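## Task

On the two-door cabinet beside arm3, build a stack that is lowest the short length of square timber, then the wooden block with three little holes, then the long cardboard box on top. Each piece must rest on one of its long faces, sit about centred over the piece beneath, and none may overhang the cabinet top's edges. Every other object must finish resting directly on the same furniture top it started on. The attempt fails if any object from a top lies on the floor while unheld, or if any object goes inside or beneath furniture, even while gripped. The stack must stand by itself, not be held up by a robot. Finally release everything and move the arms away.

## Robot and tools

ROBOTS. Three identical i2rt Big YAM arms, named arm1, arm2 and arm3. Each has six revolute joints, a two-finger gripper and a wrist camera. Two fixed room cameras, room_a and room_b, also watch the scene. Arms act independently: if one is blocked or slow, the others keep going. The hand can reach roughly 1.0 m out from the joint-1 axis. Joints move at different speeds, so the hand may sweep a wide, unexpected path between postures.

FRAMES. There is one shared scene frame with its origin on the floor and +z upward. The "hand" is the point halfway between the fingertips; its z axis runs along the fingers and the fingers open and close along its y axis. With joints 1 and 6 at zero and the hand level and pointing forward, the wrist camera sits above the hand looking toward the fingertips. Camera calibration (intrinsics, distortion, world-to-camera transforms) is supplied per camera; room cameras may be off by a couple of degrees and millimetres, and wrist-camera poses inherit errors from the reported joint angles.

TOOL execute_actions. Argument "actions" is a list holding either zero or one action. An action is an object keyed by robot name ("arm1", "arm2", "arm3"); under each name is a "joints" object giving absolute targets, per joint name, not offsets. Arm names and joints may be omitted, but an omitted joint can keep pushing toward its previous target. Keys and units: joint1_rad, -2.879 to 2.879, base yaw, positive is counter-clockwise seen from above, zero points the arm the way its foot faces. joint2_rad, 0 to 3.141, shoulder; zero has the upper arm pointing back roughly level, increasing raises it then tips it forward. joint3_rad, 0 to 3.019, elbow; zero is fully folded, increasing opens it. joint4_rad, -1.692 to 1.57, hand pitch; positive tilts fingers up. joint5_rad, -1.57 to 1.57, sideways hand swing; positive toward the arm's right. joint6_rad, -2.094 to 2.094, hand roll; positive is clockwise viewed from behind the hand. gripper_m, 0 to 0.093 metres, the fingertip gap (each pad squeezes up to about 50-62 N). Tolerances for counting a joint as arrived are about 0.045, 0.14, 0.09, 0.055, 0.03, 0.035 rad and 0.003 m. All motions in one action start at once and may finish at different moments. Optional "cameras" lists which images to return (arm1_cam_wrist, arm2_cam_wrist, arm3_cam_wrist, room_a, room_b, or "all"); omitted or null means all, [] means none. A bad key, bad camera name or out-of-range value rejects the whole call and nothing moves. An empty actions list just reports state and images.

TOOL wait: "seconds" from 0 to 10; nothing new is commanded, the world keeps running, and the result matches an empty execute_actions call.

TOOL zoom_image: "camera" plus "region" [x0, y0, x1, y1] in pixels of that camera's most recent full image, origin top-left, no larger than 504 by 504.

TOOL finished_scene: "scene" is the number of the current scene; it closes the scene irreversibly and reports whether the goal was met. Replying with no tool call also ends things.

RESULTS. joint_positions gives each arm's current angles and gripper gap; the "pictures" line names the images in order; joint torques are raw drive outputs in joint order, with offsets and noise, so they only hint at loads. joint_status explains how each commanded joint ended: "off_target" (stopped short and may still push), "contact_stop" or "time_out" (holds where it stopped; a timed-out joint may retain a nearby target and keep pushing, listed under on_its_own), "not_followed" (a self/inter-arm collision check blocked the arm's joint targets; a "joint command not followed" line with a "cause:" explains, the gripper part still runs, and the blocked targets may be retried on later actions). on_its_own lists uncommanded behaviour; "held at" is a held target, not a position. MOTOR HOT warns from 85 °C; at 100 °C an OVER-TEMPERATURE FAULT drops that arm and its gripper until cooled, and joints show "limit_stop_at_motor_heat"; resend targets afterward. If any result reports a stop, later motion calls in that same reply are skipped.

CAUTIONS. The arms do not halt on contact and can push hard; to relieve a stuck joint, command its reported position. Sustained pushing or holding loads heats motors, even while the operator is thinking, when the robot holds its last command. A hard squeeze between two arms ends the run, and a hard impact may; the collision check ignores fingers, gripper housings and wrist cameras and can react late. Objects touching arms do not count as robot contact. Avoid dropping, slamming or letting objects fall to the floor, keep objects out of and from under furniture, and expect occasional brief nudges to loose objects. A tiny target change may not move a joint, and a loaded joint sags.

Each tool is called after ">>>" as name(argument=value, ...) on one line, values as JSON.

## Session

>>> execute_actions(actions=[])

Scene clock: 0.00 s.
Joint torques (N m, as the arm reports them, + toward a larger angle): no reading
Motor temperatures (°C, as the motors report them): arm1=[22 22 24 22 21 20] | arm2=[22 23 21 21 20 23] | arm3=[21 21 23 24 20 23]
arm1.joint_positions: joint1_rad=+0.353 joint2_rad=+0.294 joint3_rad=+1.378 joint4_rad=-1.218 joint5_rad=+0.070 joint6_rad=+0.506 gripper_m=+0.095
arm1.joint_status: not commanded
arm1.hand: x=+0.4988 y=-0.9062 z=+1.3656 quat_wxyz=(-0.571, +0.030, -0.751, -0.330) (m; scene frame)
arm2.joint_positions: joint1_rad=-0.495 joint2_rad=+0.433 joint3_rad=+1.484 joint4_rad=-1.506 joint5_rad=+0.179 joint6_rad=-0.461 gripper_m=+0.095
arm2.joint_status: not commanded
arm2.hand: x=+0.2168 y=+0.1499 z=+1.4267 quat_wxyz=(-0.516, +0.248, -0.809, +0.133) (m; scene frame)
arm3.joint_positions: joint1_rad=-0.159 joint2_rad=+0.629 joint3_rad=+1.674 joint4_rad=-1.276 joint5_rad=+0.178 joint6_rad=-0.614 gripper_m=+0.095
arm3.joint_status: not commanded
arm3.hand: x=-0.3401 y=+0.8882 z=+1.5461 quat_wxyz=(-0.615, +0.397, -0.677, +0.079) (m; scene frame)
pictures: arm1_cam_wrist, arm2_cam_wrist, arm3_cam_wrist, room_a, room_b
Images, in order (width x height): arm1_cam_wrist 504x504, arm2_cam_wrist 504x504, arm3_cam_wrist 504x504, room_a 504x504, room_b 504x504.

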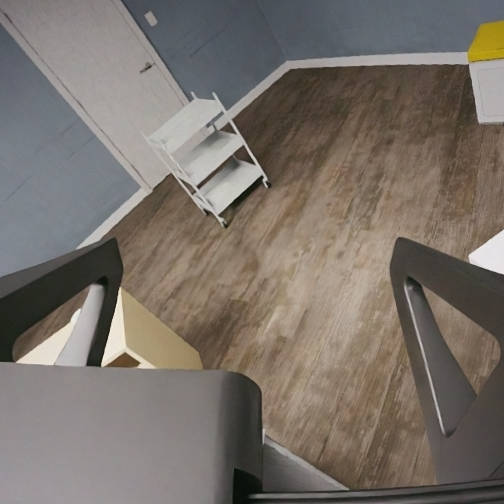

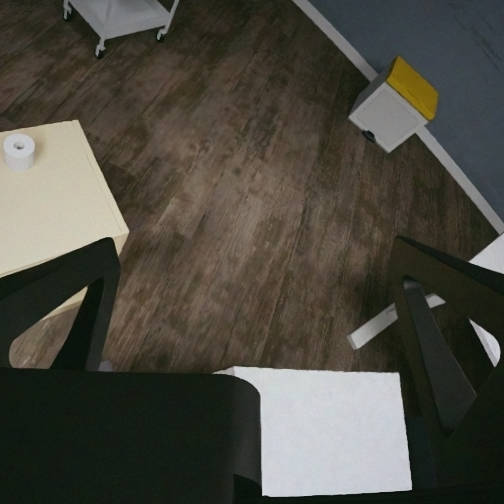

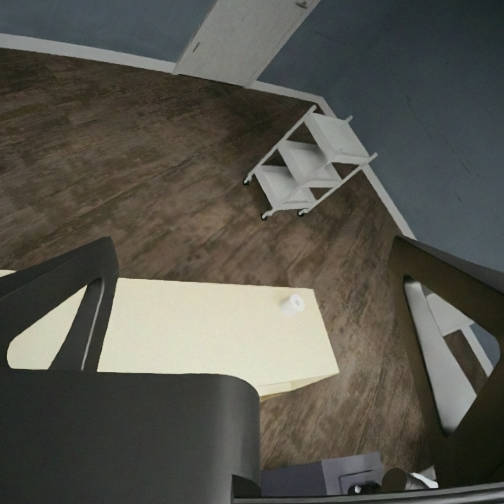

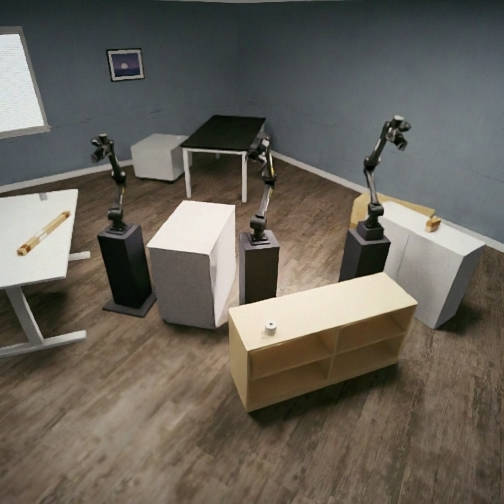

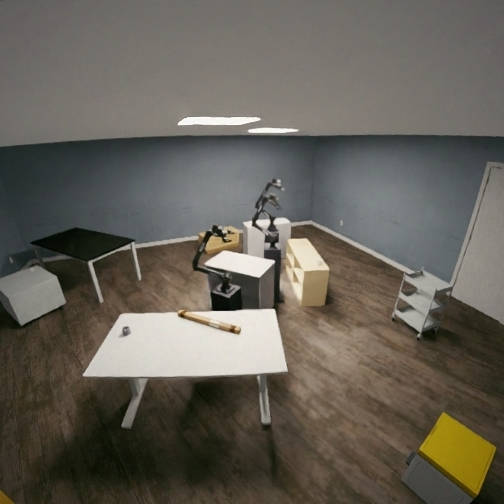

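>>> zoom_image(camera="room_a", region=[340, 170, 500, 330])

>>> zoom_image(camera="room_a", region=[0, 130, 200, 330])

Region (340, 170, 500, 330) of room_a's 504x504 image, scaled by 3.150, with more detail than that image has.

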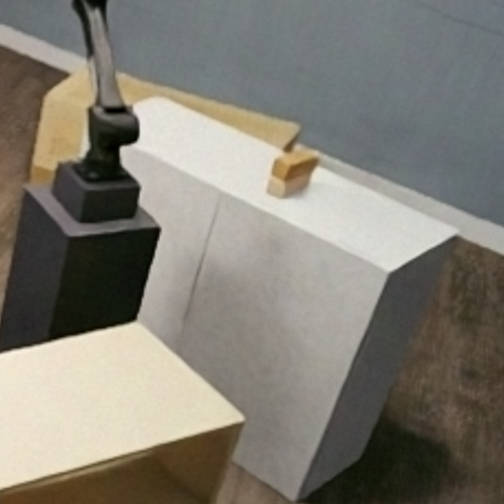

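Region (0, 130, 200, 330) of room_a's 504x504 image, scaled by 2.520, with more detail than that image has.

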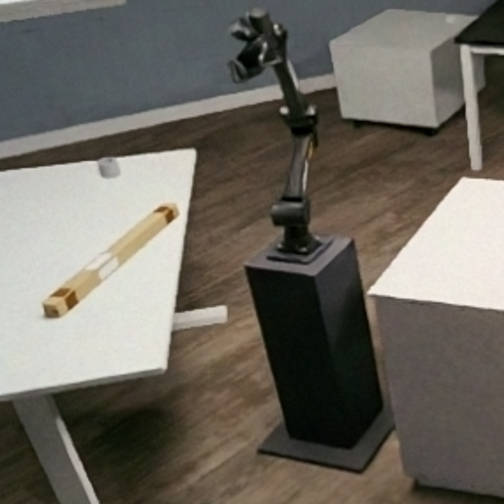

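>>> execute_actions(actions=[{"arm1":{"joints":{"joint1_rad":-1.3,"joint2_rad":1.4,"joint3_rad":1.3,"joint4_rad":-1.47,"joint5_rad":0,"joint6_rad":0}},"arm2":{"joints":{"joint1_rad":-1.9,"joint2_rad":1.2,"joint3_rad":1.1,"joint4_rad":-1.47,"joint5_rad":0,"joint6_rad":0}},"arm3":{"joints":{"joint1_rad":1.5,"joint2_rad":1.2,"joint3_rad":1.3,"joint4_rad":-1.67,"joint5_rad":0,"joint6_rad":0}}}])

Scene clock: 5.87 s.
Joint torques (N m, as the arm reports them, + toward a larger angle): arm1=[-0.39 -9.28  8.19 -0.57 -0.05 -0.11] | arm2=[-0.37 -6.96 10.43  0.49 -0.05  0.1 ] | arm3=[-0.04 -9.28  9.38 -0.01 -0.04  0.13]
Motor temperatures (°C, as the motors report them): arm1=[22 22 25 22 21 20] | arm2=[22 23 23 21 20 23] | arm3=[21 21 25 24 20 23]
arm1.joint_positions: joint1_rad=-1.297 joint2_rad=+1.396 joint3_rad=+1.300 joint4_rad=-1.454 joint5_rad=-0.001 joint6_rad=+0.013 gripper_m=+0.095
arm1.joint_status: all done
arm1.hand: x=+0.6292 y=-1.3056 z=+0.9927 quat_wxyz=(-0.016, -0.491, -0.871, +0.005) (m; scene frame)
arm2.joint_positions: joint1_rad=-1.898 joint2_rad=+1.190 joint3_rad=+1.081 joint4_rad=-1.470 joint5_rad=+0.000 joint6_rad=-0.013 gripper_m=+0.095
arm2.joint_status: all done
arm2.hand: x=+0.2266 y=-0.1429 z=+1.0713 quat_wxyz=(+0.003, -0.542, -0.840, -0.002) (m; scene frame)
arm3.joint_positions: joint1_rad=+1.501 joint2_rad=+1.222 joint3_rad=+1.272 joint4_rad=-1.656 joint5_rad=+0.000 joint6_rad=-0.016 gripper_m=+0.095
arm3.joint_status: all done
arm3.hand: x=-0.7177 y=+1.0677 z=+1.1472 quat_wxyz=(+0.011, +0.904, -0.426, +0.015) (m; scene frame)
pictures: arm1_cam_wrist, arm2_cam_wrist, arm3_cam_wrist, room_a, room_b
camera_calibration (this result's frames):
arm1_cam_wrist: T_world_to_cam=[[-0.855056, -0.5185, -0.00606489, -0.132784], [-0.430148, 0.702726, 0.566699, 0.630927], [-0.289572, 0.487168, -0.823902, 1.75557], [0, 0, 0, 1]] pos_world=[0.666218, -1.36747, 1.08807]
arm2_cam_wrist: T_world_to_cam=[[-0.91198, -0.41021, -0.00441308, 0.155366], [-0.330874, 0.729157, 0.599043, -0.460966], [-0.242516, 0.547776, -0.800705, 1.11275], [0, 0, 0, 1]] pos_world=[0.259027, -0.209687, 1.16781]
arm3_cam_wrist: T_world_to_cam=[[0.777814, 0.628482, -0.00391612, -0.107347], [0.494143, -0.607682, 0.621728, 0.298434], [0.388365, -0.485524, -0.783223, 1.82175], [0, 0, 0, 1]] pos_world=[-0.771477, 1.13332, 1.24087]
Images, in order (width x height): arm1_cam_wrist 504x504, arm2_cam_wrist 504x504, arm3_cam_wrist 504x504, room_a 504x504, room_b 504x504.

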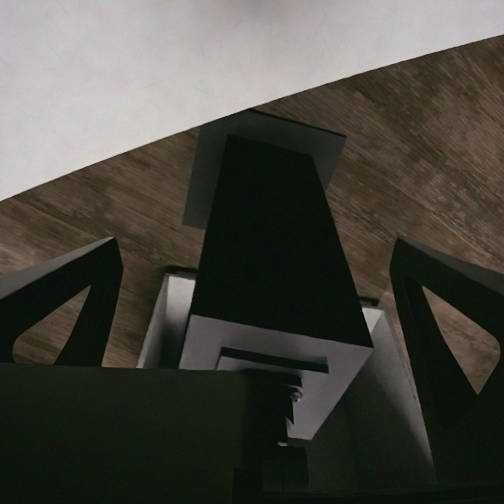

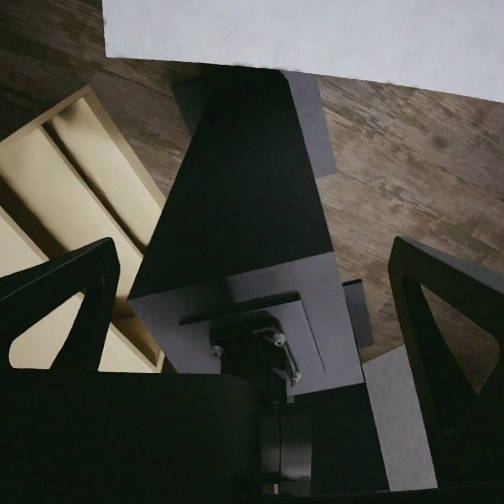

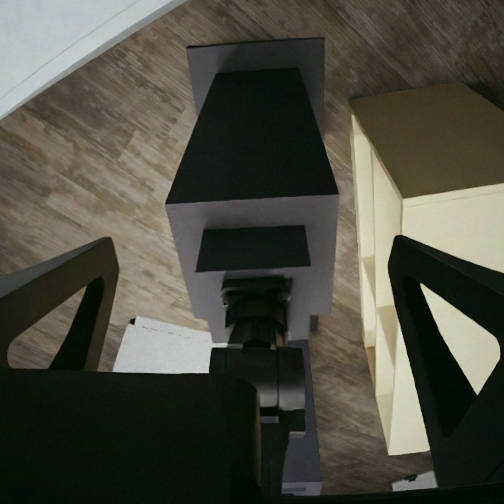

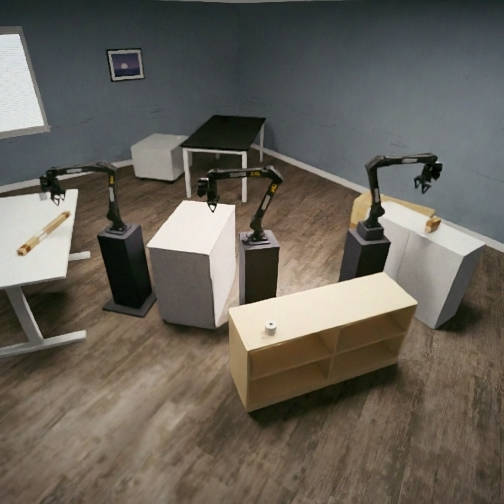

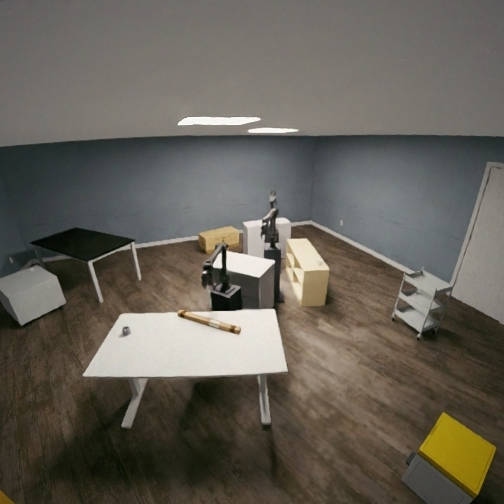

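>>> execute_actions(actions=[{"arm1":{"joints":{"joint2_rad":1.9,"joint3_rad":1.9,"joint4_rad":-1.57}},"arm2":{"joints":{"joint1_rad":-2.3,"joint2_rad":1.9,"joint3_rad":1.9,"joint4_rad":-1.57}},"arm3":{"joints":{"joint1_rad":1.2,"joint2_rad":1.8,"joint3_rad":1.9,"joint4_rad":-1.67}}}])

Scene clock: 8.80 s.
Joint torques (N m, as the arm reports them, + toward a larger angle): arm1=[ -0.42 -16.19  11.7   -0.53  -0.07  -0.13] | arm2=[  0.37 -17.55  12.91   0.24  -0.05   0.09] | arm3=[  0.76 -18.29  11.83   0.21  -0.05   0.13]
Motor temperatures (°C, as the motors report them): arm1=[22 22 25 22 21 20] | arm2=[22 24 24 21 20 23] | arm3=[21 21 26 24 20 23]
arm1.joint_positions: joint1_rad=-1.297 joint2_rad=+1.893 joint3_rad=+1.849 joint4_rad=-1.559 joint5_rad=-0.001 joint6_rad=+0.013 gripper_m=+0.095
arm1.joint_status: all done
arm1.hand: x=+0.7204 y=-1.4516 z=+0.9676 quat_wxyz=(+0.008, -0.491, -0.871, -0.007) (m; scene frame)
arm2.joint_positions: joint1_rad=-2.309 joint2_rad=+1.895 joint3_rad=+1.849 joint4_rad=-1.565 joint5_rad=+0.000 joint6_rad=-0.013 gripper_m=+0.095
arm2.joint_status: all done
arm2.hand: x=+0.0982 y=-0.4264 z=+1.0557 quat_wxyz=(+0.014, -0.702, -0.712, -0.014) (m; scene frame)
arm3.joint_positions: joint1_rad=+1.192 joint2_rad=+1.814 joint3_rad=+1.837 joint4_rad=-1.663 joint5_rad=+0.000 joint6_rad=-0.014 gripper_m=+0.095
arm3.joint_status: all done
arm3.hand: x=-0.7069 y=+1.3182 z=+1.1083 quat_wxyz=(+0.023, +0.827, -0.560, +0.027) (m; scene frame)
pictures: arm1_cam_wrist, arm2_cam_wrist, arm3_cam_wrist, room_a, room_b
camera_calibration (this result's frames):
arm1_cam_wrist: T_world_to_cam=[[-0.854892, -0.518777, -0.00541702, -0.131844], [-0.414078, 0.675993, 0.609568, 0.695111], [-0.312568, 0.523358, -0.792716, 1.87135], [0, 0, 0, 1]] pos_world=[0.760041, -1.51767, 1.05902]
arm2_cam_wrist: T_world_to_cam=[[-0.999932, -0.0105411, -0.00496701, 0.101538], [-0.0113341, 0.780812, 0.624663, -0.323801], [-0.00270636, 0.624677, -0.780878, 1.21278], [0, 0, 0, 1]] pos_world=[0.101143, -0.503699, 1.14981]
arm3_cam_wrist: T_world_to_cam=[[0.932476, 0.361215, -0.00350311, 0.187808], [0.276839, -0.708362, 0.649295, 0.418016], [0.232054, -0.606422, -0.760529, 1.93242], [0, 0, 0, 1]] pos_world=[-0.739275, 1.40013, 1.1989]
Images, in order (width x height): arm1_cam_wrist 504x504, arm2_cam_wrist 504x504, arm3_cam_wrist 504x504, room_a 504x504, room_b 504x504.

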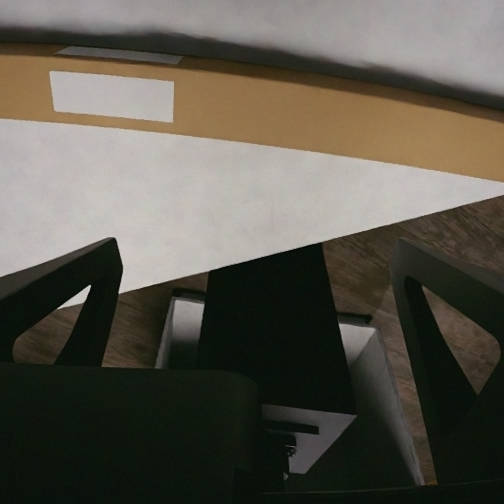

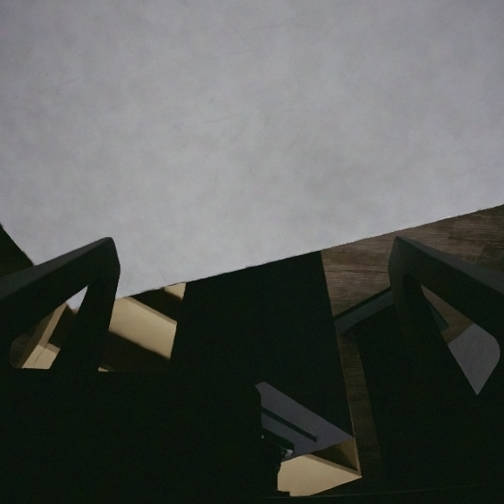

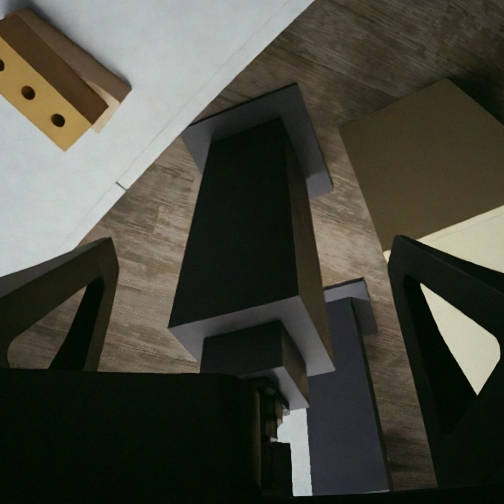

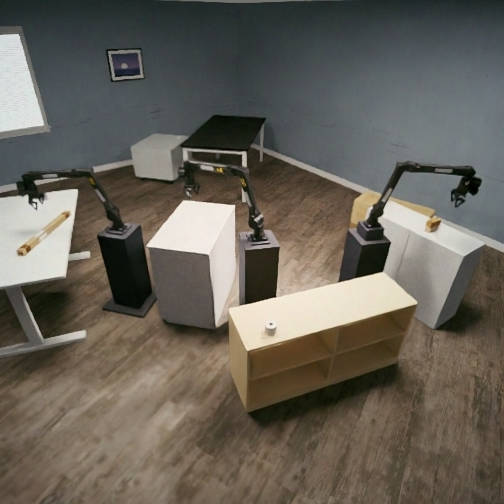

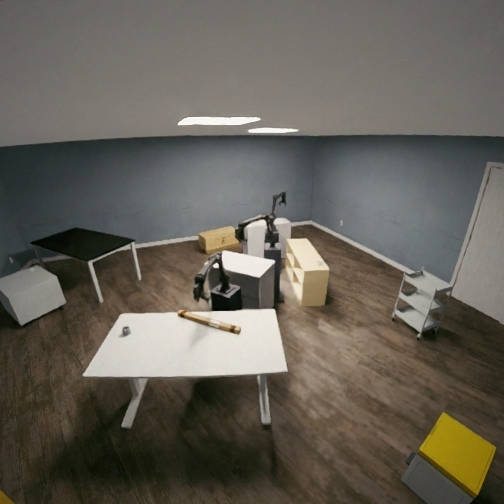

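>>> execute_actions(actions=[{"arm1":{"joints":{"joint1_rad":-1.13,"joint2_rad":2.0,"joint3_rad":1.7,"joint4_rad":-1.27,"joint6_rad":-1.27}},"arm2":{"joints":{"joint1_rad":-1.2,"joint2_rad":1.2,"joint3_rad":1.1,"joint4_rad":-1.47}},"arm3":{"joints":{"joint1_rad":1.5,"joint2_rad":1.9,"joint3_rad":2.0}}}], cameras=["arm1_cam_wrist","arm3_cam_wrist","room_a"])

Scene clock: 14.73 s.
Joint torques (N m, as the arm reports them, + toward a larger angle): arm1=[ -1.08 -17.28   8.09   0.29  -0.18  -0.14] | arm2=[-0.22 -7.94  9.37  0.49  0.01  0.08] | arm3=[  0.65 -17.68  11.14   0.21   0.03   0.12]
Motor temperatures (°C, as the motors report them): arm1=[22 23 26 22 21 20] | arm2=[22 24 26 21 20 23] | arm3=[21 22 28 24 20 23]
arm1.joint_positions: joint1_rad=-1.120 joint2_rad=+2.000 joint3_rad=+1.695 joint4_rad=-1.286 joint5_rad=-0.001 joint6_rad=-1.256 gripper_m=+0.095
arm1.joint_status: all done
arm1.hand: x=+0.8170 y=-1.4063 z=+0.8483 quat_wxyz=(+0.001, +0.208, -0.978, -0.005) (m; scene frame)
arm2.joint_positions: joint1_rad=-1.201 joint2_rad=+1.200 joint3_rad=+1.095 joint4_rad=-1.469 joint5_rad=-0.002 joint6_rad=-0.011 gripper_m=+0.095
arm2.joint_status: all done
arm2.hand: x=+0.3906 y=+0.0065 z=+1.0732 quat_wxyz=(+0.001, -0.223, -0.975, -0.001) (m; scene frame)
arm3.joint_positions: joint1_rad=+1.494 joint2_rad=+1.898 joint3_rad=+1.945 joint4_rad=-1.663 joint5_rad=-0.002 joint6_rad=-0.013 gripper_m=+0.095
arm3.joint_status: all done
arm3.hand: x=-0.8703 y=+1.2644 z=+1.1038 quat_wxyz=(+0.014, +0.902, -0.430, +0.019) (m; scene frame)
pictures: arm1_cam_wrist, arm3_cam_wrist, room_a
camera_calibration (this result's frames):
arm1_cam_wrist: T_world_to_cam=[[0.408147, -0.912871, -0.00911103, -1.60941], [-0.733078, -0.333676, 0.59267, -0.367745], [-0.544071, -0.235217, -0.805394, 0.916379], [0, 0, 0, 1]] pos_world=[0.885865, -1.37634, 0.941334]
arm3_cam_wrist: T_world_to_cam=[[0.78379, 0.621002, -0.00538288, -0.0961479], [0.485172, -0.606897, 0.629511, 0.502969], [0.387661, -0.496016, -0.776973, 1.94825], [0, 0, 0, 1]] pos_world=[-0.923928, 1.33132, 1.1966]
Images, in order (width x height): arm1_cam_wrist 504x504, arm3_cam_wrist 504x504, room_a 504x504.

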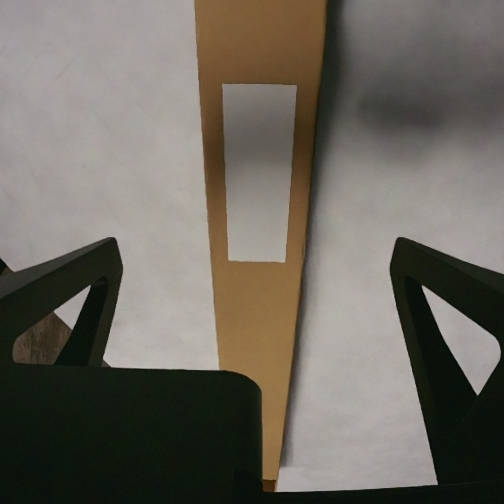

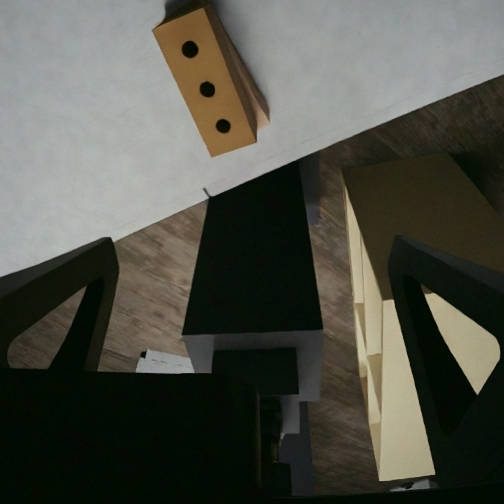

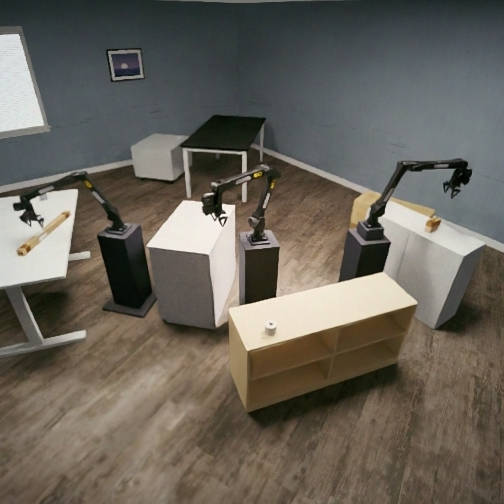

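>>> execute_actions(actions=[{"arm1":{"joints":{"joint2_rad":2.07,"joint3_rad":1.595,"joint4_rad":-1.09}}}], cameras=["arm1_cam_wrist"])

>>> execute_actions(actions=[{"arm1":{"joints":{"gripper_m":0}}}], cameras=[])

>>> execute_actions(actions=[{"arm1":{"joints":{"joint2_rad":1.7,"joint3_rad":1.8,"joint4_rad":-1.62}}}], cameras=[])

>>> execute_actions(actions=[{"arm1":{"joints":{"joint1_rad":1.7,"joint6_rad":-1.57}}}], cameras=["arm1_cam_wrist","room_a","room_b"])

Scene clock: 17.80 s.
Joint torques (N m, as the arm reports them, + toward a larger angle): arm1=[ -1.01 -16.13   6.98   0.37  -0.19  -0.13] | arm2=[-0.22 -7.93  9.41  0.48  0.02  0.08] | arm3=[  0.65 -17.77  11.25   0.21   0.03   0.12]
Motor temperatures (°C, as the motors report them): arm1=[22 23 26 22 21 20] | arm2=[22 24 26 21 20 23] | arm3=[21 22 29 24 20 23]
arm1.joint_positions: joint1_rad=-1.120 joint2_rad=+2.050 joint3_rad=+1.598 joint4_rad=-1.107 joint5_rad=-0.001 joint6_rad=-1.257 gripper_m=+0.095
arm1.joint_status: all done
arm1.hand: x=+0.8195 y=-1.4088 z=+0.7847 quat_wxyz=(-0.007, +0.209, -0.978, +0.010) (m; scene frame)
arm2.joint_positions: joint1_rad=-1.201 joint2_rad=+1.200 joint3_rad=+1.095 joint4_rad=-1.469 joint5_rad=-0.002 joint6_rad=-0.011 gripper_m=+0.095
arm2.joint_status: not commanded
arm2.hand: x=+0.3906 y=+0.0065 z=+1.0732 quat_wxyz=(+0.001, -0.223, -0.975, -0.001) (m; scene frame)
arm3.joint_positions: joint1_rad=+1.494 joint2_rad=+1.898 joint3_rad=+1.945 joint4_rad=-1.663 joint5_rad=-0.002 joint6_rad=-0.013 gripper_m=+0.095
arm3.joint_status: not commanded
arm3.hand: x=-0.8703 y=+1.2644 z=+1.1038 quat_wxyz=(+0.014, +0.902, -0.430, +0.019) (m; scene frame)
pictures: arm1_cam_wrist
camera_calibration (this result's frames):
arm1_cam_wrist: T_world_to_cam=[[0.408633, -0.91244, 0.0217384, -1.63724], [-0.745639, -0.320007, 0.584482, -0.293127], [-0.526348, -0.255048, -0.811116, 0.827954], [0, 0, 0, 1]] pos_world=[0.886254, -1.37651, 0.878485]
Images, in order (width x height): arm1_cam_wrist 504x504.

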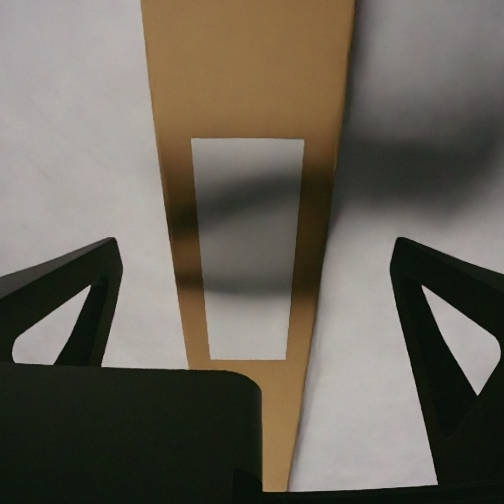

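Scene clock: 18.53 s.
Joint torques (N m, as the arm reports them, + toward a larger angle): arm1=[ -0.96 -16.03   7.06   0.32  -0.18  -0.12] | arm2=[-0.24 -7.86  9.41  0.48  0.02  0.08] | arm3=[  0.46 -17.77  11.27   0.25   0.03   0.12]
Motor temperatures (°C, as the motors report them): arm1=[22 23 26 22 21 20] | arm2=[22 24 26 21 20 23] | arm3=[21 22 30 24 20 23]
arm1.joint_positions: joint1_rad=-1.120 joint2_rad=+2.050 joint3_rad=+1.598 joint4_rad=-1.107 joint5_rad=-0.001 joint6_rad=-1.258 gripper_m=+0.048
arm1.joint_status: gripper_m off_target (ended at +0.048, target +0.000)
arm1.hand: x=+0.8195 y=-1.4088 z=+0.7847 quat_wxyz=(-0.007, +0.209, -0.978, +0.010) (m; scene frame)
arm2.joint_positions: joint1_rad=-1.201 joint2_rad=+1.200 joint3_rad=+1.095 joint4_rad=-1.469 joint5_rad=-0.002 joint6_rad=-0.011 gripper_m=+0.095
arm2.joint_status: not commanded
arm2.hand: x=+0.3906 y=+0.0065 z=+1.0732 quat_wxyz=(+0.001, -0.223, -0.975, -0.001) (m; scene frame)
arm3.joint_positions: joint1_rad=+1.494 joint2_rad=+1.898 joint3_rad=+1.945 joint4_rad=-1.663 joint5_rad=-0.002 joint6_rad=-0.013 gripper_m=+0.095
arm3.joint_status: not commanded
arm3.hand: x=-0.8703 y=+1.2644 z=+1.1038 quat_wxyz=(+0.014, +0.902, -0.430, +0.019) (m; scene frame)
pictures: none
No camera images: the call's "cameras" was empty. Leave "cameras" out to get every camera's image.

Scene clock: 20.17 s.
Joint torques (N m, as the arm reports them, + toward a larger angle): arm1=[ -0.9  -13.35   8.9   -0.49  -0.19  -0.12] | arm2=[-0.15 -7.87  9.39  0.47  0.01  0.08] | arm3=[  0.68 -17.78  11.25   0.25   0.04   0.13]
Motor temperatures (°C, as the motors report them): arm1=[22 23 27 22 21 20] | arm2=[22 24 26 21 20 23] | arm3=[21 23 30 24 20 23]
arm1.joint_positions: joint1_rad=-1.120 joint2_rad=+1.688 joint3_rad=+1.790 joint4_rad=-1.605 joint5_rad=-0.001 joint6_rad=-1.258 gripper_m=+0.048
arm1.joint_status: all done
arm1.hand: x=+0.7679 y=-1.3526 z=+1.0538 quat_wxyz=(-0.021, +0.209, -0.977, +0.034) (m; scene frame)
arm2.joint_positions: joint1_rad=-1.201 joint2_rad=+1.200 joint3_rad=+1.095 joint4_rad=-1.469 joint5_rad=-0.002 joint6_rad=-0.011 gripper_m=+0.095
arm2.joint_status: not commanded
arm2.hand: x=+0.3906 y=+0.0065 z=+1.0732 quat_wxyz=(+0.001, -0.223, -0.975, -0.001) (m; scene frame)
arm3.joint_positions: joint1_rad=+1.494 joint2_rad=+1.898 joint3_rad=+1.945 joint4_rad=-1.663 joint5_rad=-0.002 joint6_rad=-0.013 gripper_m=+0.095
arm3.joint_status: not commanded
arm3.hand: x=-0.8703 y=+1.2644 z=+1.1038 quat_wxyz=(+0.014, +0.902, -0.430, +0.019) (m; scene frame)
pictures: none
No camera images: the call's "cameras" was empty. Leave "cameras" out to get every camera's image.

Scene clock: 22.63 s.
Joint torques (N m, as the arm reports them, + toward a larger angle): arm1=[ -0.8  -13.6    8.89  -0.62  -0.16  -0.13] | arm2=[-0.22 -7.89  9.41  0.48  0.01  0.08] | arm3=[  0.63 -17.79  11.23   0.23   0.03   0.12]
Motor temperatures (°C, as the motors report them): arm1=[22 23 27 22 21 20] | arm2=[22 24 26 21 20 23] | arm3=[21 23 31 24 20 23]
arm1.joint_positions: joint1_rad=+1.704 joint2_rad=+1.691 joint3_rad=+1.790 joint4_rad=-1.605 joint5_rad=-0.001 joint6_rad=-1.558 gripper_m=+0.048
arm1.joint_status: all done
arm1.hand: x=+0.1985 y=-0.4736 z=+1.0399 quat_wxyz=(-0.027, +0.979, +0.201, -0.003) (m; scene frame)
arm2.joint_positions: joint1_rad=-1.201 joint2_rad=+1.200 joint3_rad=+1.095 joint4_rad=-1.469 joint5_rad=-0.002 joint6_rad=-0.011 gripper_m=+0.095
arm2.joint_status: not commanded
arm2.hand: x=+0.3906 y=+0.0065 z=+1.0732 quat_wxyz=(+0.001, -0.223, -0.975, -0.001) (m; scene frame)
arm3.joint_positions: joint1_rad=+1.494 joint2_rad=+1.898 joint3_rad=+1.945 joint4_rad=-1.663 joint5_rad=-0.002 joint6_rad=-0.013 gripper_m=+0.095
arm3.joint_status: not commanded
arm3.hand: x=-0.8703 y=+1.2644 z=+1.1038 quat_wxyz=(+0.014, +0.902, -0.430, +0.019) (m; scene frame)
pictures: arm1_cam_wrist, room_a, room_b
camera_calibration (this result's frames):
arm1_cam_wrist: T_world_to_cam=[[-0.39344, 0.917791, 0.0535319, 0.457173], [0.750211, 0.286854, 0.595733, -0.627224], [0.531402, 0.274545, -0.801396, 0.977329], [0, 0, 0, 1]] pos_world=[0.131065, -0.507989, 1.13241]
Images, in order (width x height): arm1_cam_wrist 504x504, room_a 504x504, room_b 504x504.

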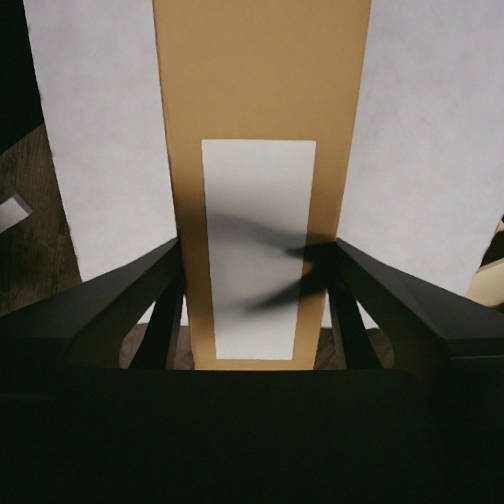

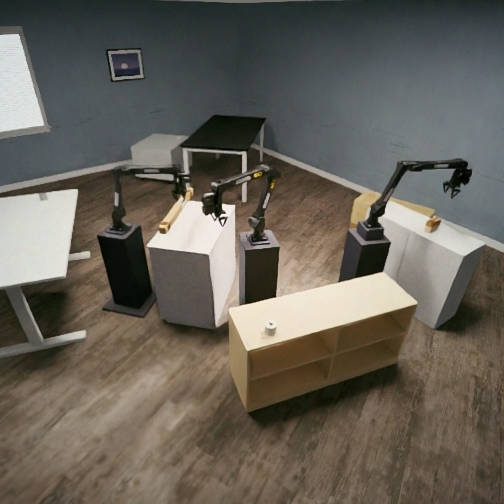

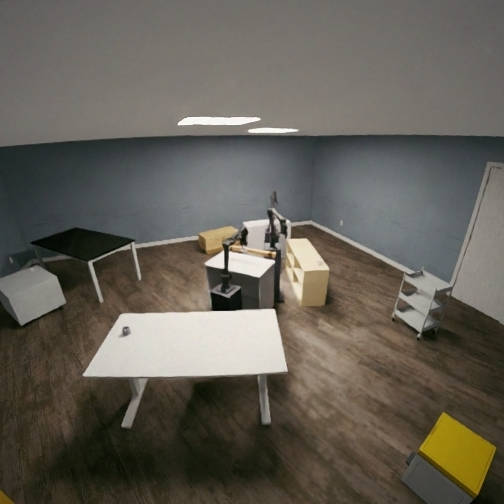

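>>> execute_actions(actions=[{"arm1":{"joints":{"joint1_rad":1.85,"joint2_rad":2.03,"joint3_rad":1.66,"joint4_rad":-1.2,"joint6_rad":-1.42}}}], cameras=["arm1_cam_wrist","room_a"])

>>> zoom_image(camera="room_a", region=[120, 160, 280, 280])

Scene clock: 26.43 s.
Joint torques (N m, as the arm reports them, + toward a larger angle): arm1=[ -1.4  -14.05   6.42   1.61  -0.23   0.16] | arm2=[-0.24 -7.91  9.4   0.48  0.02  0.08] | arm3=[  0.53 -17.87  11.23   0.24   0.03   0.13]
Motor temperatures (°C, as the motors report them): arm1=[22 23 27 22 21 20] | arm2=[22 24 27 21 20 23] | arm3=[21 23 31 24 20 23]
arm1.joint_positions: joint1_rad=+1.864 joint2_rad=+1.980 joint3_rad=+1.678 joint4_rad=-1.258 joint5_rad=+0.000 joint6_rad=-1.434 gripper_m=+0.049
arm1.joint_status: joint4_rad time_out (moved +0.347 of +0.405); the others done
arm1.on_its_own: joint4_rad reads -1.258 and still pushes toward -1.200 since a time_out
arm1.hand: x=+0.0873 y=-0.4555 z=+0.8392 quat_wxyz=(+0.000, +0.976, +0.218, +0.003) (m; scene frame)
arm2.joint_positions: joint1_rad=-1.201 joint2_rad=+1.200 joint3_rad=+1.095 joint4_rad=-1.469 joint5_rad=-0.002 joint6_rad=-0.011 gripper_m=+0.095
arm2.joint_status: not commanded
arm2.hand: x=+0.3906 y=+0.0065 z=+1.0732 quat_wxyz=(+0.001, -0.223, -0.975, -0.001) (m; scene frame)
arm3.joint_positions: joint1_rad=+1.494 joint2_rad=+1.898 joint3_rad=+1.945 joint4_rad=-1.663 joint5_rad=-0.002 joint6_rad=-0.013 gripper_m=+0.095
arm3.joint_status: not commanded
arm3.hand: x=-0.8703 y=+1.2644 z=+1.1038 quat_wxyz=(+0.014, +0.902, -0.430, +0.019) (m; scene frame)
pictures: arm1_cam_wrist, room_a
camera_calibration (this result's frames):
arm1_cam_wrist: T_world_to_cam=[[-0.426403, 0.904532, -0.00123003, 0.450416], [0.725314, 0.34273, 0.59704, -0.402926], [0.540463, 0.253688, -0.802211, 0.860962], [0, 0, 0, 1]] pos_world=[0.0189886, -0.487736, 0.93179]
Images, in order (width x height): arm1_cam_wrist 504x504, room_a 504x504.

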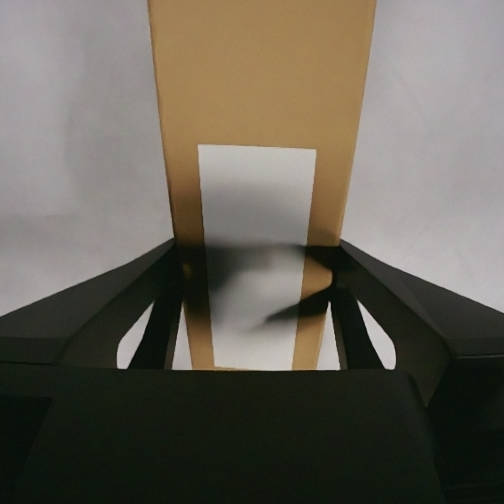

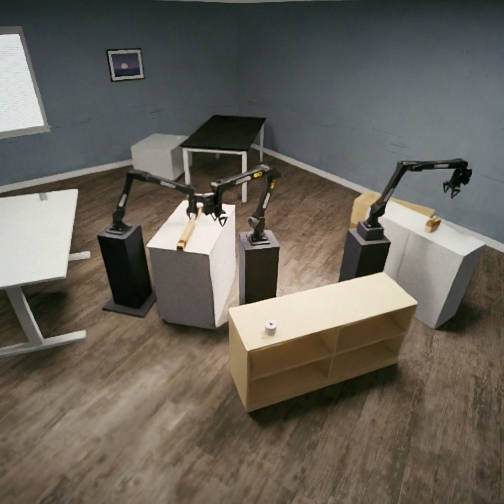

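Region (120, 160, 280, 280) of room_a's 504x504 image, scaled by 3.150, with more detail than that image has; it fills the top 378 rows of this view, and the rest is white.

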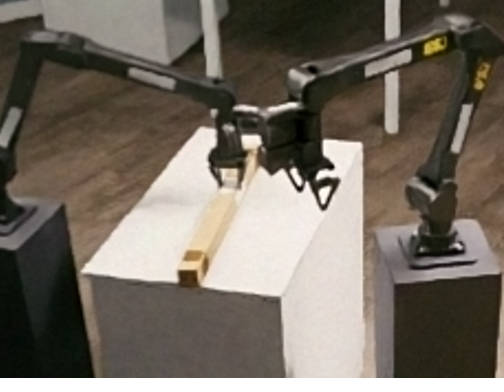

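>>> execute_actions(actions=[{"arm1":{"joints":{"gripper_m":0.093,"joint2_rad":1.98,"joint3_rad":1.68,"joint4_rad":-1.26}}}], cameras=[])

>>> execute_actions(actions=[{"arm1":{"joints":{"joint2_rad":1.0,"joint3_rad":1.2}},"arm2":{"joints":{"joint1_rad":-2.33,"joint6_rad":1.12}}}], cameras=[])

>>> execute_actions(actions=[{"arm1":{"joints":{"joint1_rad":-0.5}},"arm2":{"joints":{"joint2_rad":2.02,"joint3_rad":1.76,"joint4_rad":-1.27}}}], cameras=[])

>>> execute_actions(actions=[{"arm2":{"joints":{"joint2_rad":2.13,"joint3_rad":1.61,"joint4_rad":-1.06}}}], cameras=["arm2_cam_wrist"])

Scene clock: 29.63 s.
Joint torques (N m, as the arm reports them, + toward a larger angle): arm1=[ -1.42 -17.1    7.81  -0.21  -0.23   0.15] | arm2=[-0.23 -7.88  9.4   0.48  0.01  0.08] | arm3=[  0.67 -17.69  11.22   0.23   0.02   0.12]
Motor temperatures (°C, as the motors report them): arm1=[22 23 27 22 21 20] | arm2=[22 24 27 21 20 23] | arm3=[21 23 32 24 20 23]
arm1.joint_positions: joint1_rad=+1.864 joint2_rad=+1.978 joint3_rad=+1.678 joint4_rad=-1.258 joint5_rad=+0.000 joint6_rad=-1.432 gripper_m=+0.093
arm1.joint_status: all done
arm1.hand: x=+0.0873 y=-0.4554 z=+0.8405 quat_wxyz=(-0.001, +0.976, +0.217, +0.002) (m; scene frame)
arm2.joint_positions: joint1_rad=-1.201 joint2_rad=+1.200 joint3_rad=+1.095 joint4_rad=-1.469 joint5_rad=-0.002 joint6_rad=-0.011 gripper_m=+0.095
arm2.joint_status: not commanded
arm2.hand: x=+0.3906 y=+0.0065 z=+1.0732 quat_wxyz=(+0.001, -0.223, -0.975, -0.001) (m; scene frame)
arm3.joint_positions: joint1_rad=+1.494 joint2_rad=+1.898 joint3_rad=+1.945 joint4_rad=-1.663 joint5_rad=-0.002 joint6_rad=-0.013 gripper_m=+0.095
arm3.joint_status: not commanded
arm3.hand: x=-0.8703 y=+1.2644 z=+1.1038 quat_wxyz=(+0.014, +0.902, -0.430, +0.019) (m; scene frame)
pictures: none
No camera images: the call's "cameras" was empty. Leave "cameras" out to get every camera's image.

Scene clock: 31.57 s.
Joint torques (N m, as the arm reports them, + toward a larger angle): arm1=[-1.33 -3.67  8.19  0.53 -0.22  0.19] | arm2=[-0.4  -7.79  9.34  0.43  0.05  0.11] | arm3=[  0.52 -17.83  11.23   0.24   0.02   0.12]
Motor temperatures (°C, as the motors report them): arm1=[22 23 27 22 21 20] | arm2=[22 24 27 21 20 23] | arm3=[21 23 32 24 20 23]
arm1.joint_positions: joint1_rad=+1.864 joint2_rad=+0.983 joint3_rad=+1.208 joint4_rad=-1.258 joint5_rad=+0.000 joint6_rad=-1.431 gripper_m=+0.093
arm1.joint_status: all done
arm1.hand: x=+0.2129 y=-0.6507 z=+1.1084 quat_wxyz=(-0.245, +0.942, +0.210, -0.089) (m; scene frame)
arm2.joint_positions: joint1_rad=-2.328 joint2_rad=+1.200 joint3_rad=+1.095 joint4_rad=-1.469 joint5_rad=-0.001 joint6_rad=+1.106 gripper_m=+0.095
arm2.joint_status: all done
arm2.hand: x=+0.0919 y=-0.1747 z=+1.0733 quat_wxyz=(+0.001, -0.975, -0.222, -0.001) (m; scene frame)
arm3.joint_positions: joint1_rad=+1.494 joint2_rad=+1.898 joint3_rad=+1.945 joint4_rad=-1.663 joint5_rad=-0.002 joint6_rad=-0.013 gripper_m=+0.095
arm3.joint_status: not commanded
arm3.hand: x=-0.8703 y=+1.2644 z=+1.1038 quat_wxyz=(+0.014, +0.902, -0.430, +0.019) (m; scene frame)
pictures: none
No camera images: the call's "cameras" was empty. Leave "cameras" out to get every camera's image.

Scene clock: 33.73 s.
Joint torques (N m, as the arm reports them, + toward a larger angle): arm1=[-0.98 -3.87  8.13  0.55 -0.22  0.2 ] | arm2=[ -0.44 -19.82  12.52   0.55   0.05   0.09] | arm3=[  0.61 -17.75  11.22   0.26   0.03   0.13]
Motor temperatures (°C, as the motors report them): arm1=[22 23 27 22 21 20] | arm2=[22 24 27 21 20 23] | arm3=[21 23 32 24 20 23]
arm1.joint_positions: joint1_rad=-0.492 joint2_rad=+0.989 joint3_rad=+1.208 joint4_rad=-1.258 joint5_rad=+0.000 joint6_rad=-1.431 gripper_m=+0.093
arm1.joint_status: all done
arm1.hand: x=+0.7724 y=-1.0350 z=+1.1148 quat_wxyz=(-0.181, +0.553, -0.788, +0.198) (m; scene frame)
arm2.joint_positions: joint1_rad=-2.328 joint2_rad=+2.028 joint3_rad=+1.708 joint4_rad=-1.273 joint5_rad=-0.001 joint6_rad=+1.107 gripper_m=+0.095
arm2.joint_status: all done
arm2.hand: x=+0.0869 y=-0.4548 z=+0.9256 quat_wxyz=(+0.010, -0.975, -0.221, -0.003) (m; scene frame)
arm3.joint_positions: joint1_rad=+1.494 joint2_rad=+1.898 joint3_rad=+1.945 joint4_rad=-1.663 joint5_rad=-0.002 joint6_rad=-0.013 gripper_m=+0.095
arm3.joint_status: not commanded
arm3.hand: x=-0.8703 y=+1.2644 z=+1.1038 quat_wxyz=(+0.014, +0.902, -0.430, +0.019) (m; scene frame)
pictures: none
No camera images: the call's "cameras" was empty. Leave "cameras" out to get every camera's image.

Scene clock: 35.10 s.
Joint torques (N m, as the arm reports them, + toward a larger angle): arm1=[-0.82 -3.93  8.12  0.58 -0.21  0.19] | arm2=[ -0.39 -19.78   8.52   0.74   0.05   0.09] | arm3=[  0.6  -17.84  11.23   0.25   0.03   0.12]
Motor temperatures (°C, as the motors report them): arm1=[22 23 27 22 21 20] | arm2=[22 25 27 21 20 23] | arm3=[21 23 33 24 20 23]
arm1.joint_positions: joint1_rad=-0.492 joint2_rad=+0.989 joint3_rad=+1.208 joint4_rad=-1.258 joint5_rad=+0.000 joint6_rad=-1.431 gripper_m=+0.093
arm1.joint_status: not commanded
arm1.hand: x=+0.7724 y=-1.0350 z=+1.1148 quat_wxyz=(-0.181, +0.553, -0.788, +0.198) (m; scene frame)
arm2.joint_positions: joint1_rad=-2.328 joint2_rad=+2.134 joint3_rad=+1.597 joint4_rad=-1.069 joint5_rad=-0.001 joint6_rad=+1.107 gripper_m=+0.095
arm2.joint_status: all done
arm2.hand: x=+0.0870 y=-0.4490 z=+0.8248 quat_wxyz=(+0.017, -0.975, -0.221, -0.005) (m; scene frame)
arm3.joint_positions: joint1_rad=+1.494 joint2_rad=+1.898 joint3_rad=+1.945 joint4_rad=-1.663 joint5_rad=-0.002 joint6_rad=-0.013 gripper_m=+0.095
arm3.joint_status: not commanded
arm3.hand: x=-0.8703 y=+1.2644 z=+1.1038 quat_wxyz=(+0.014, +0.902, -0.430, +0.019) (m; scene frame)
pictures: arm2_cam_wrist
camera_calibration (this result's frames):
arm2_cam_wrist: T_world_to_cam=[[-0.428836, 0.902999, 0.0263051, 0.423698], [0.725378, 0.326836, 0.605809, -0.414436], [0.538448, 0.278874, -0.795175, 0.855925], [0, 0, 0, 1]] pos_world=[0.0214483, -0.485842, 0.920534]
Images, in order (width x height): arm2_cam_wrist 504x504.

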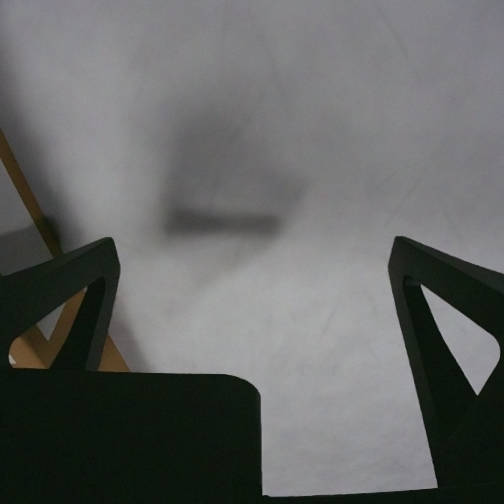

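Arm1 dragged it. Rise and look.

>>> execute_actions(actions=[{"arm2":{"joints":{"joint2_rad":2.12,"joint3_rad":2.0,"joint4_rad":-1.4}}}], cameras=["arm2_cam_wrist","room_a"])

Scene clock: 37.57 s.
Joint torques (N m, as the arm reports them, + toward a larger angle): arm1=[-0.82 -3.84  8.15  0.54 -0.22  0.2 ] | arm2=[ -0.39 -21.12  11.91   0.16   0.05   0.09] | arm3=[  0.69 -17.74  11.23   0.24   0.02   0.11]
Motor temperatures (°C, as the motors report them): arm1=[22 23 27 22 21 20] | arm2=[22 25 28 21 20 23] | arm3=[21 24 33 24 20 23]
arm1.joint_positions: joint1_rad=-0.492 joint2_rad=+0.989 joint3_rad=+1.208 joint4_rad=-1.258 joint5_rad=+0.000 joint6_rad=-1.431 gripper_m=+0.093
arm1.joint_status: not commanded
arm1.hand: x=+0.7724 y=-1.0350 z=+1.1148 quat_wxyz=(-0.181, +0.553, -0.788, +0.198) (m; scene frame)
arm2.joint_positions: joint1_rad=-2.328 joint2_rad=+2.123 joint3_rad=+1.961 joint4_rad=-1.391 joint5_rad=-0.001 joint6_rad=+1.107 gripper_m=+0.095
arm2.joint_status: all done
arm2.hand: x=+0.0860 y=-0.5074 z=+0.9611 quat_wxyz=(-0.009, -0.975, -0.221, +0.002) (m; scene frame)
arm3.joint_positions: joint1_rad=+1.494 joint2_rad=+1.898 joint3_rad=+1.945 joint4_rad=-1.663 joint5_rad=-0.002 joint6_rad=-0.013 gripper_m=+0.095
arm3.joint_status: not commanded
arm3.hand: x=-0.8703 y=+1.2644 z=+1.1038 quat_wxyz=(+0.014, +0.902, -0.430, +0.019) (m; scene frame)
pictures: arm2_cam_wrist, room_a
camera_calibration (this result's frames):
arm2_cam_wrist: T_world_to_cam=[[-0.42883, 0.903153, -0.0204978, 0.517476], [0.725932, 0.358011, 0.58724, -0.443555], [0.537706, 0.236946, -0.809153, 0.973408], [0, 0, 0, 1]] pos_world=[0.0204924, -0.539208, 1.05872]
Images, in order (width x height): arm2_cam_wrist 504x504, room_a 504x504.

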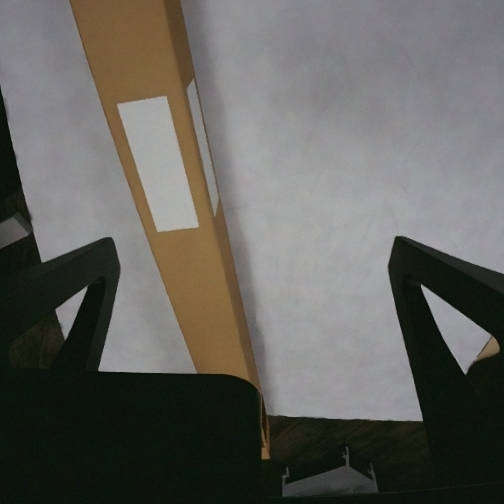

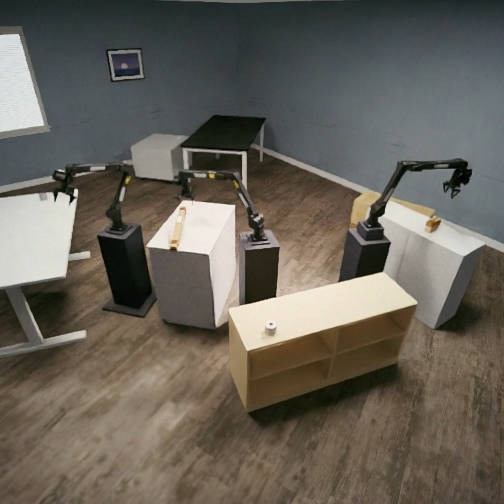

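>>> execute_actions(actions=[{"arm2":{"joints":{"joint1_rad":-2.275,"joint2_rad":2.39,"joint3_rad":2.38,"joint4_rad":-1.5,"joint6_rad":1.02}}}], cameras=["arm2_cam_wrist"])

>>> execute_actions(actions=[{"arm2":{"joints":{"joint3_rad":2.11,"joint4_rad":-1.28}}}], cameras=["arm2_cam_wrist"])

Scene clock: 42.83 s.
Joint torques (N m, as the arm reports them, + toward a larger angle): arm1=[-0.95 -3.82  8.15  0.56 -0.21  0.19] | arm2=[ -0.28 -23.84  13.03   0.22   0.05  -0.13] | arm3=[  0.55 -17.79  11.24   0.26   0.03   0.13]
Motor temperatures (°C, as the motors report them): arm1=[22 23 27 22 21 20] | arm2=[22 26 29 21 20 23] | arm3=[21 24 33 24 20 23]
arm1.joint_positions: joint1_rad=-0.492 joint2_rad=+0.989 joint3_rad=+1.208 joint4_rad=-1.258 joint5_rad=+0.000 joint6_rad=-1.431 gripper_m=+0.093
arm1.joint_status: not commanded
arm1.hand: x=+0.7724 y=-1.0350 z=+1.1148 quat_wxyz=(-0.181, +0.553, -0.788, +0.198) (m; scene frame)
arm2.joint_positions: joint1_rad=-2.271 joint2_rad=+2.389 joint3_rad=+2.329 joint4_rad=-1.492 joint5_rad=-0.001 joint6_rad=+1.034 gripper_m=+0.095
arm2.joint_status: all done
arm2.hand: x=+0.1265 y=-0.5778 z=+0.9224 quat_wxyz=(-0.009, -0.959, -0.284, +0.002) (m; scene frame)
arm3.joint_positions: joint1_rad=+1.494 joint2_rad=+1.898 joint3_rad=+1.945 joint4_rad=-1.663 joint5_rad=-0.002 joint6_rad=-0.013 gripper_m=+0.095
arm3.joint_status: not commanded
arm3.hand: x=-0.8703 y=+1.2644 z=+1.1038 quat_wxyz=(+0.014, +0.902, -0.430, +0.019) (m; scene frame)
pictures: arm2_cam_wrist
camera_calibration (this result's frames):
arm2_cam_wrist: T_world_to_cam=[[-0.542377, 0.839875, -0.020902, 0.575818], [0.674116, 0.449911, 0.585788, -0.364062], [0.501393, 0.303627, -0.810195, 0.981067], [0, 0, 0, 1]] pos_world=[0.0658298, -0.617699, 1.02015]
Images, in order (width x height): arm2_cam_wrist 504x504.

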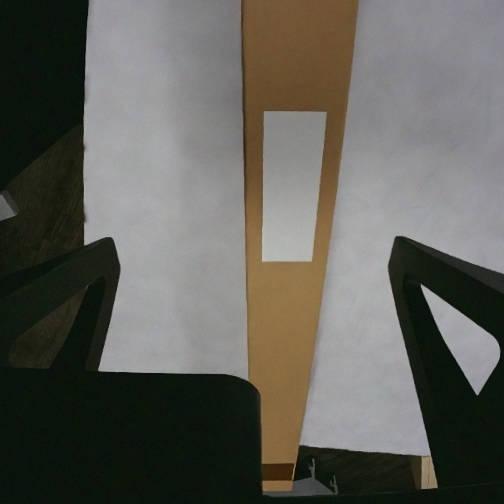

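Scene clock: 44.17 s.
Joint torques (N m, as the arm reports them, + toward a larger angle): arm1=[-0.93 -3.75  8.13  0.54 -0.22  0.2 ] | arm2=[ -0.54 -22.77   9.34   0.85   0.05  -0.12] | arm3=[  0.59 -17.8   11.23   0.27   0.03   0.13]
Motor temperatures (°C, as the motors report them): arm1=[22 23 27 22 21 20] | arm2=[22 26 29 21 20 23] | arm3=[21 24 34 24 20 23]
arm1.joint_positions: joint1_rad=-0.492 joint2_rad=+0.989 joint3_rad=+1.208 joint4_rad=-1.258 joint5_rad=+0.000 joint6_rad=-1.431 gripper_m=+0.093
arm1.joint_status: not commanded
arm1.hand: x=+0.7724 y=-1.0350 z=+1.1148 quat_wxyz=(-0.181, +0.553, -0.788, +0.198) (m; scene frame)
arm2.joint_positions: joint1_rad=-2.271 joint2_rad=+2.385 joint3_rad=+2.100 joint4_rad=-1.290 joint5_rad=-0.001 joint6_rad=+1.033 gripper_m=+0.095
arm2.joint_status: all done
arm2.hand: x=+0.1257 y=-0.5569 z=+0.8390 quat_wxyz=(+0.002, -0.959, -0.284, -0.001) (m; scene frame)
arm3.joint_positions: joint1_rad=+1.494 joint2_rad=+1.898 joint3_rad=+1.945 joint4_rad=-1.663 joint5_rad=-0.002 joint6_rad=-0.013 gripper_m=+0.095
arm3.joint_status: not commanded
arm3.hand: x=-0.8703 y=+1.2644 z=+1.1038 quat_wxyz=(+0.014, +0.902, -0.430, +0.019) (m; scene frame)
pictures: arm2_cam_wrist
camera_calibration (this result's frames):
arm2_cam_wrist: T_world_to_cam=[[-0.543028, 0.839713, -0.00152976, 0.539777], [0.674306, 0.437146, 0.59516, -0.339036], [0.500432, 0.322157, -0.803606, 0.91242], [0, 0, 0, 1]] pos_world=[0.0651238, -0.598991, 0.935833]
Images, in order (width x height): arm2_cam_wrist 504x504.

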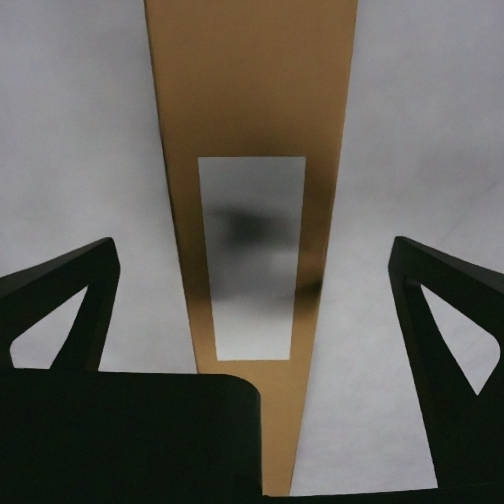

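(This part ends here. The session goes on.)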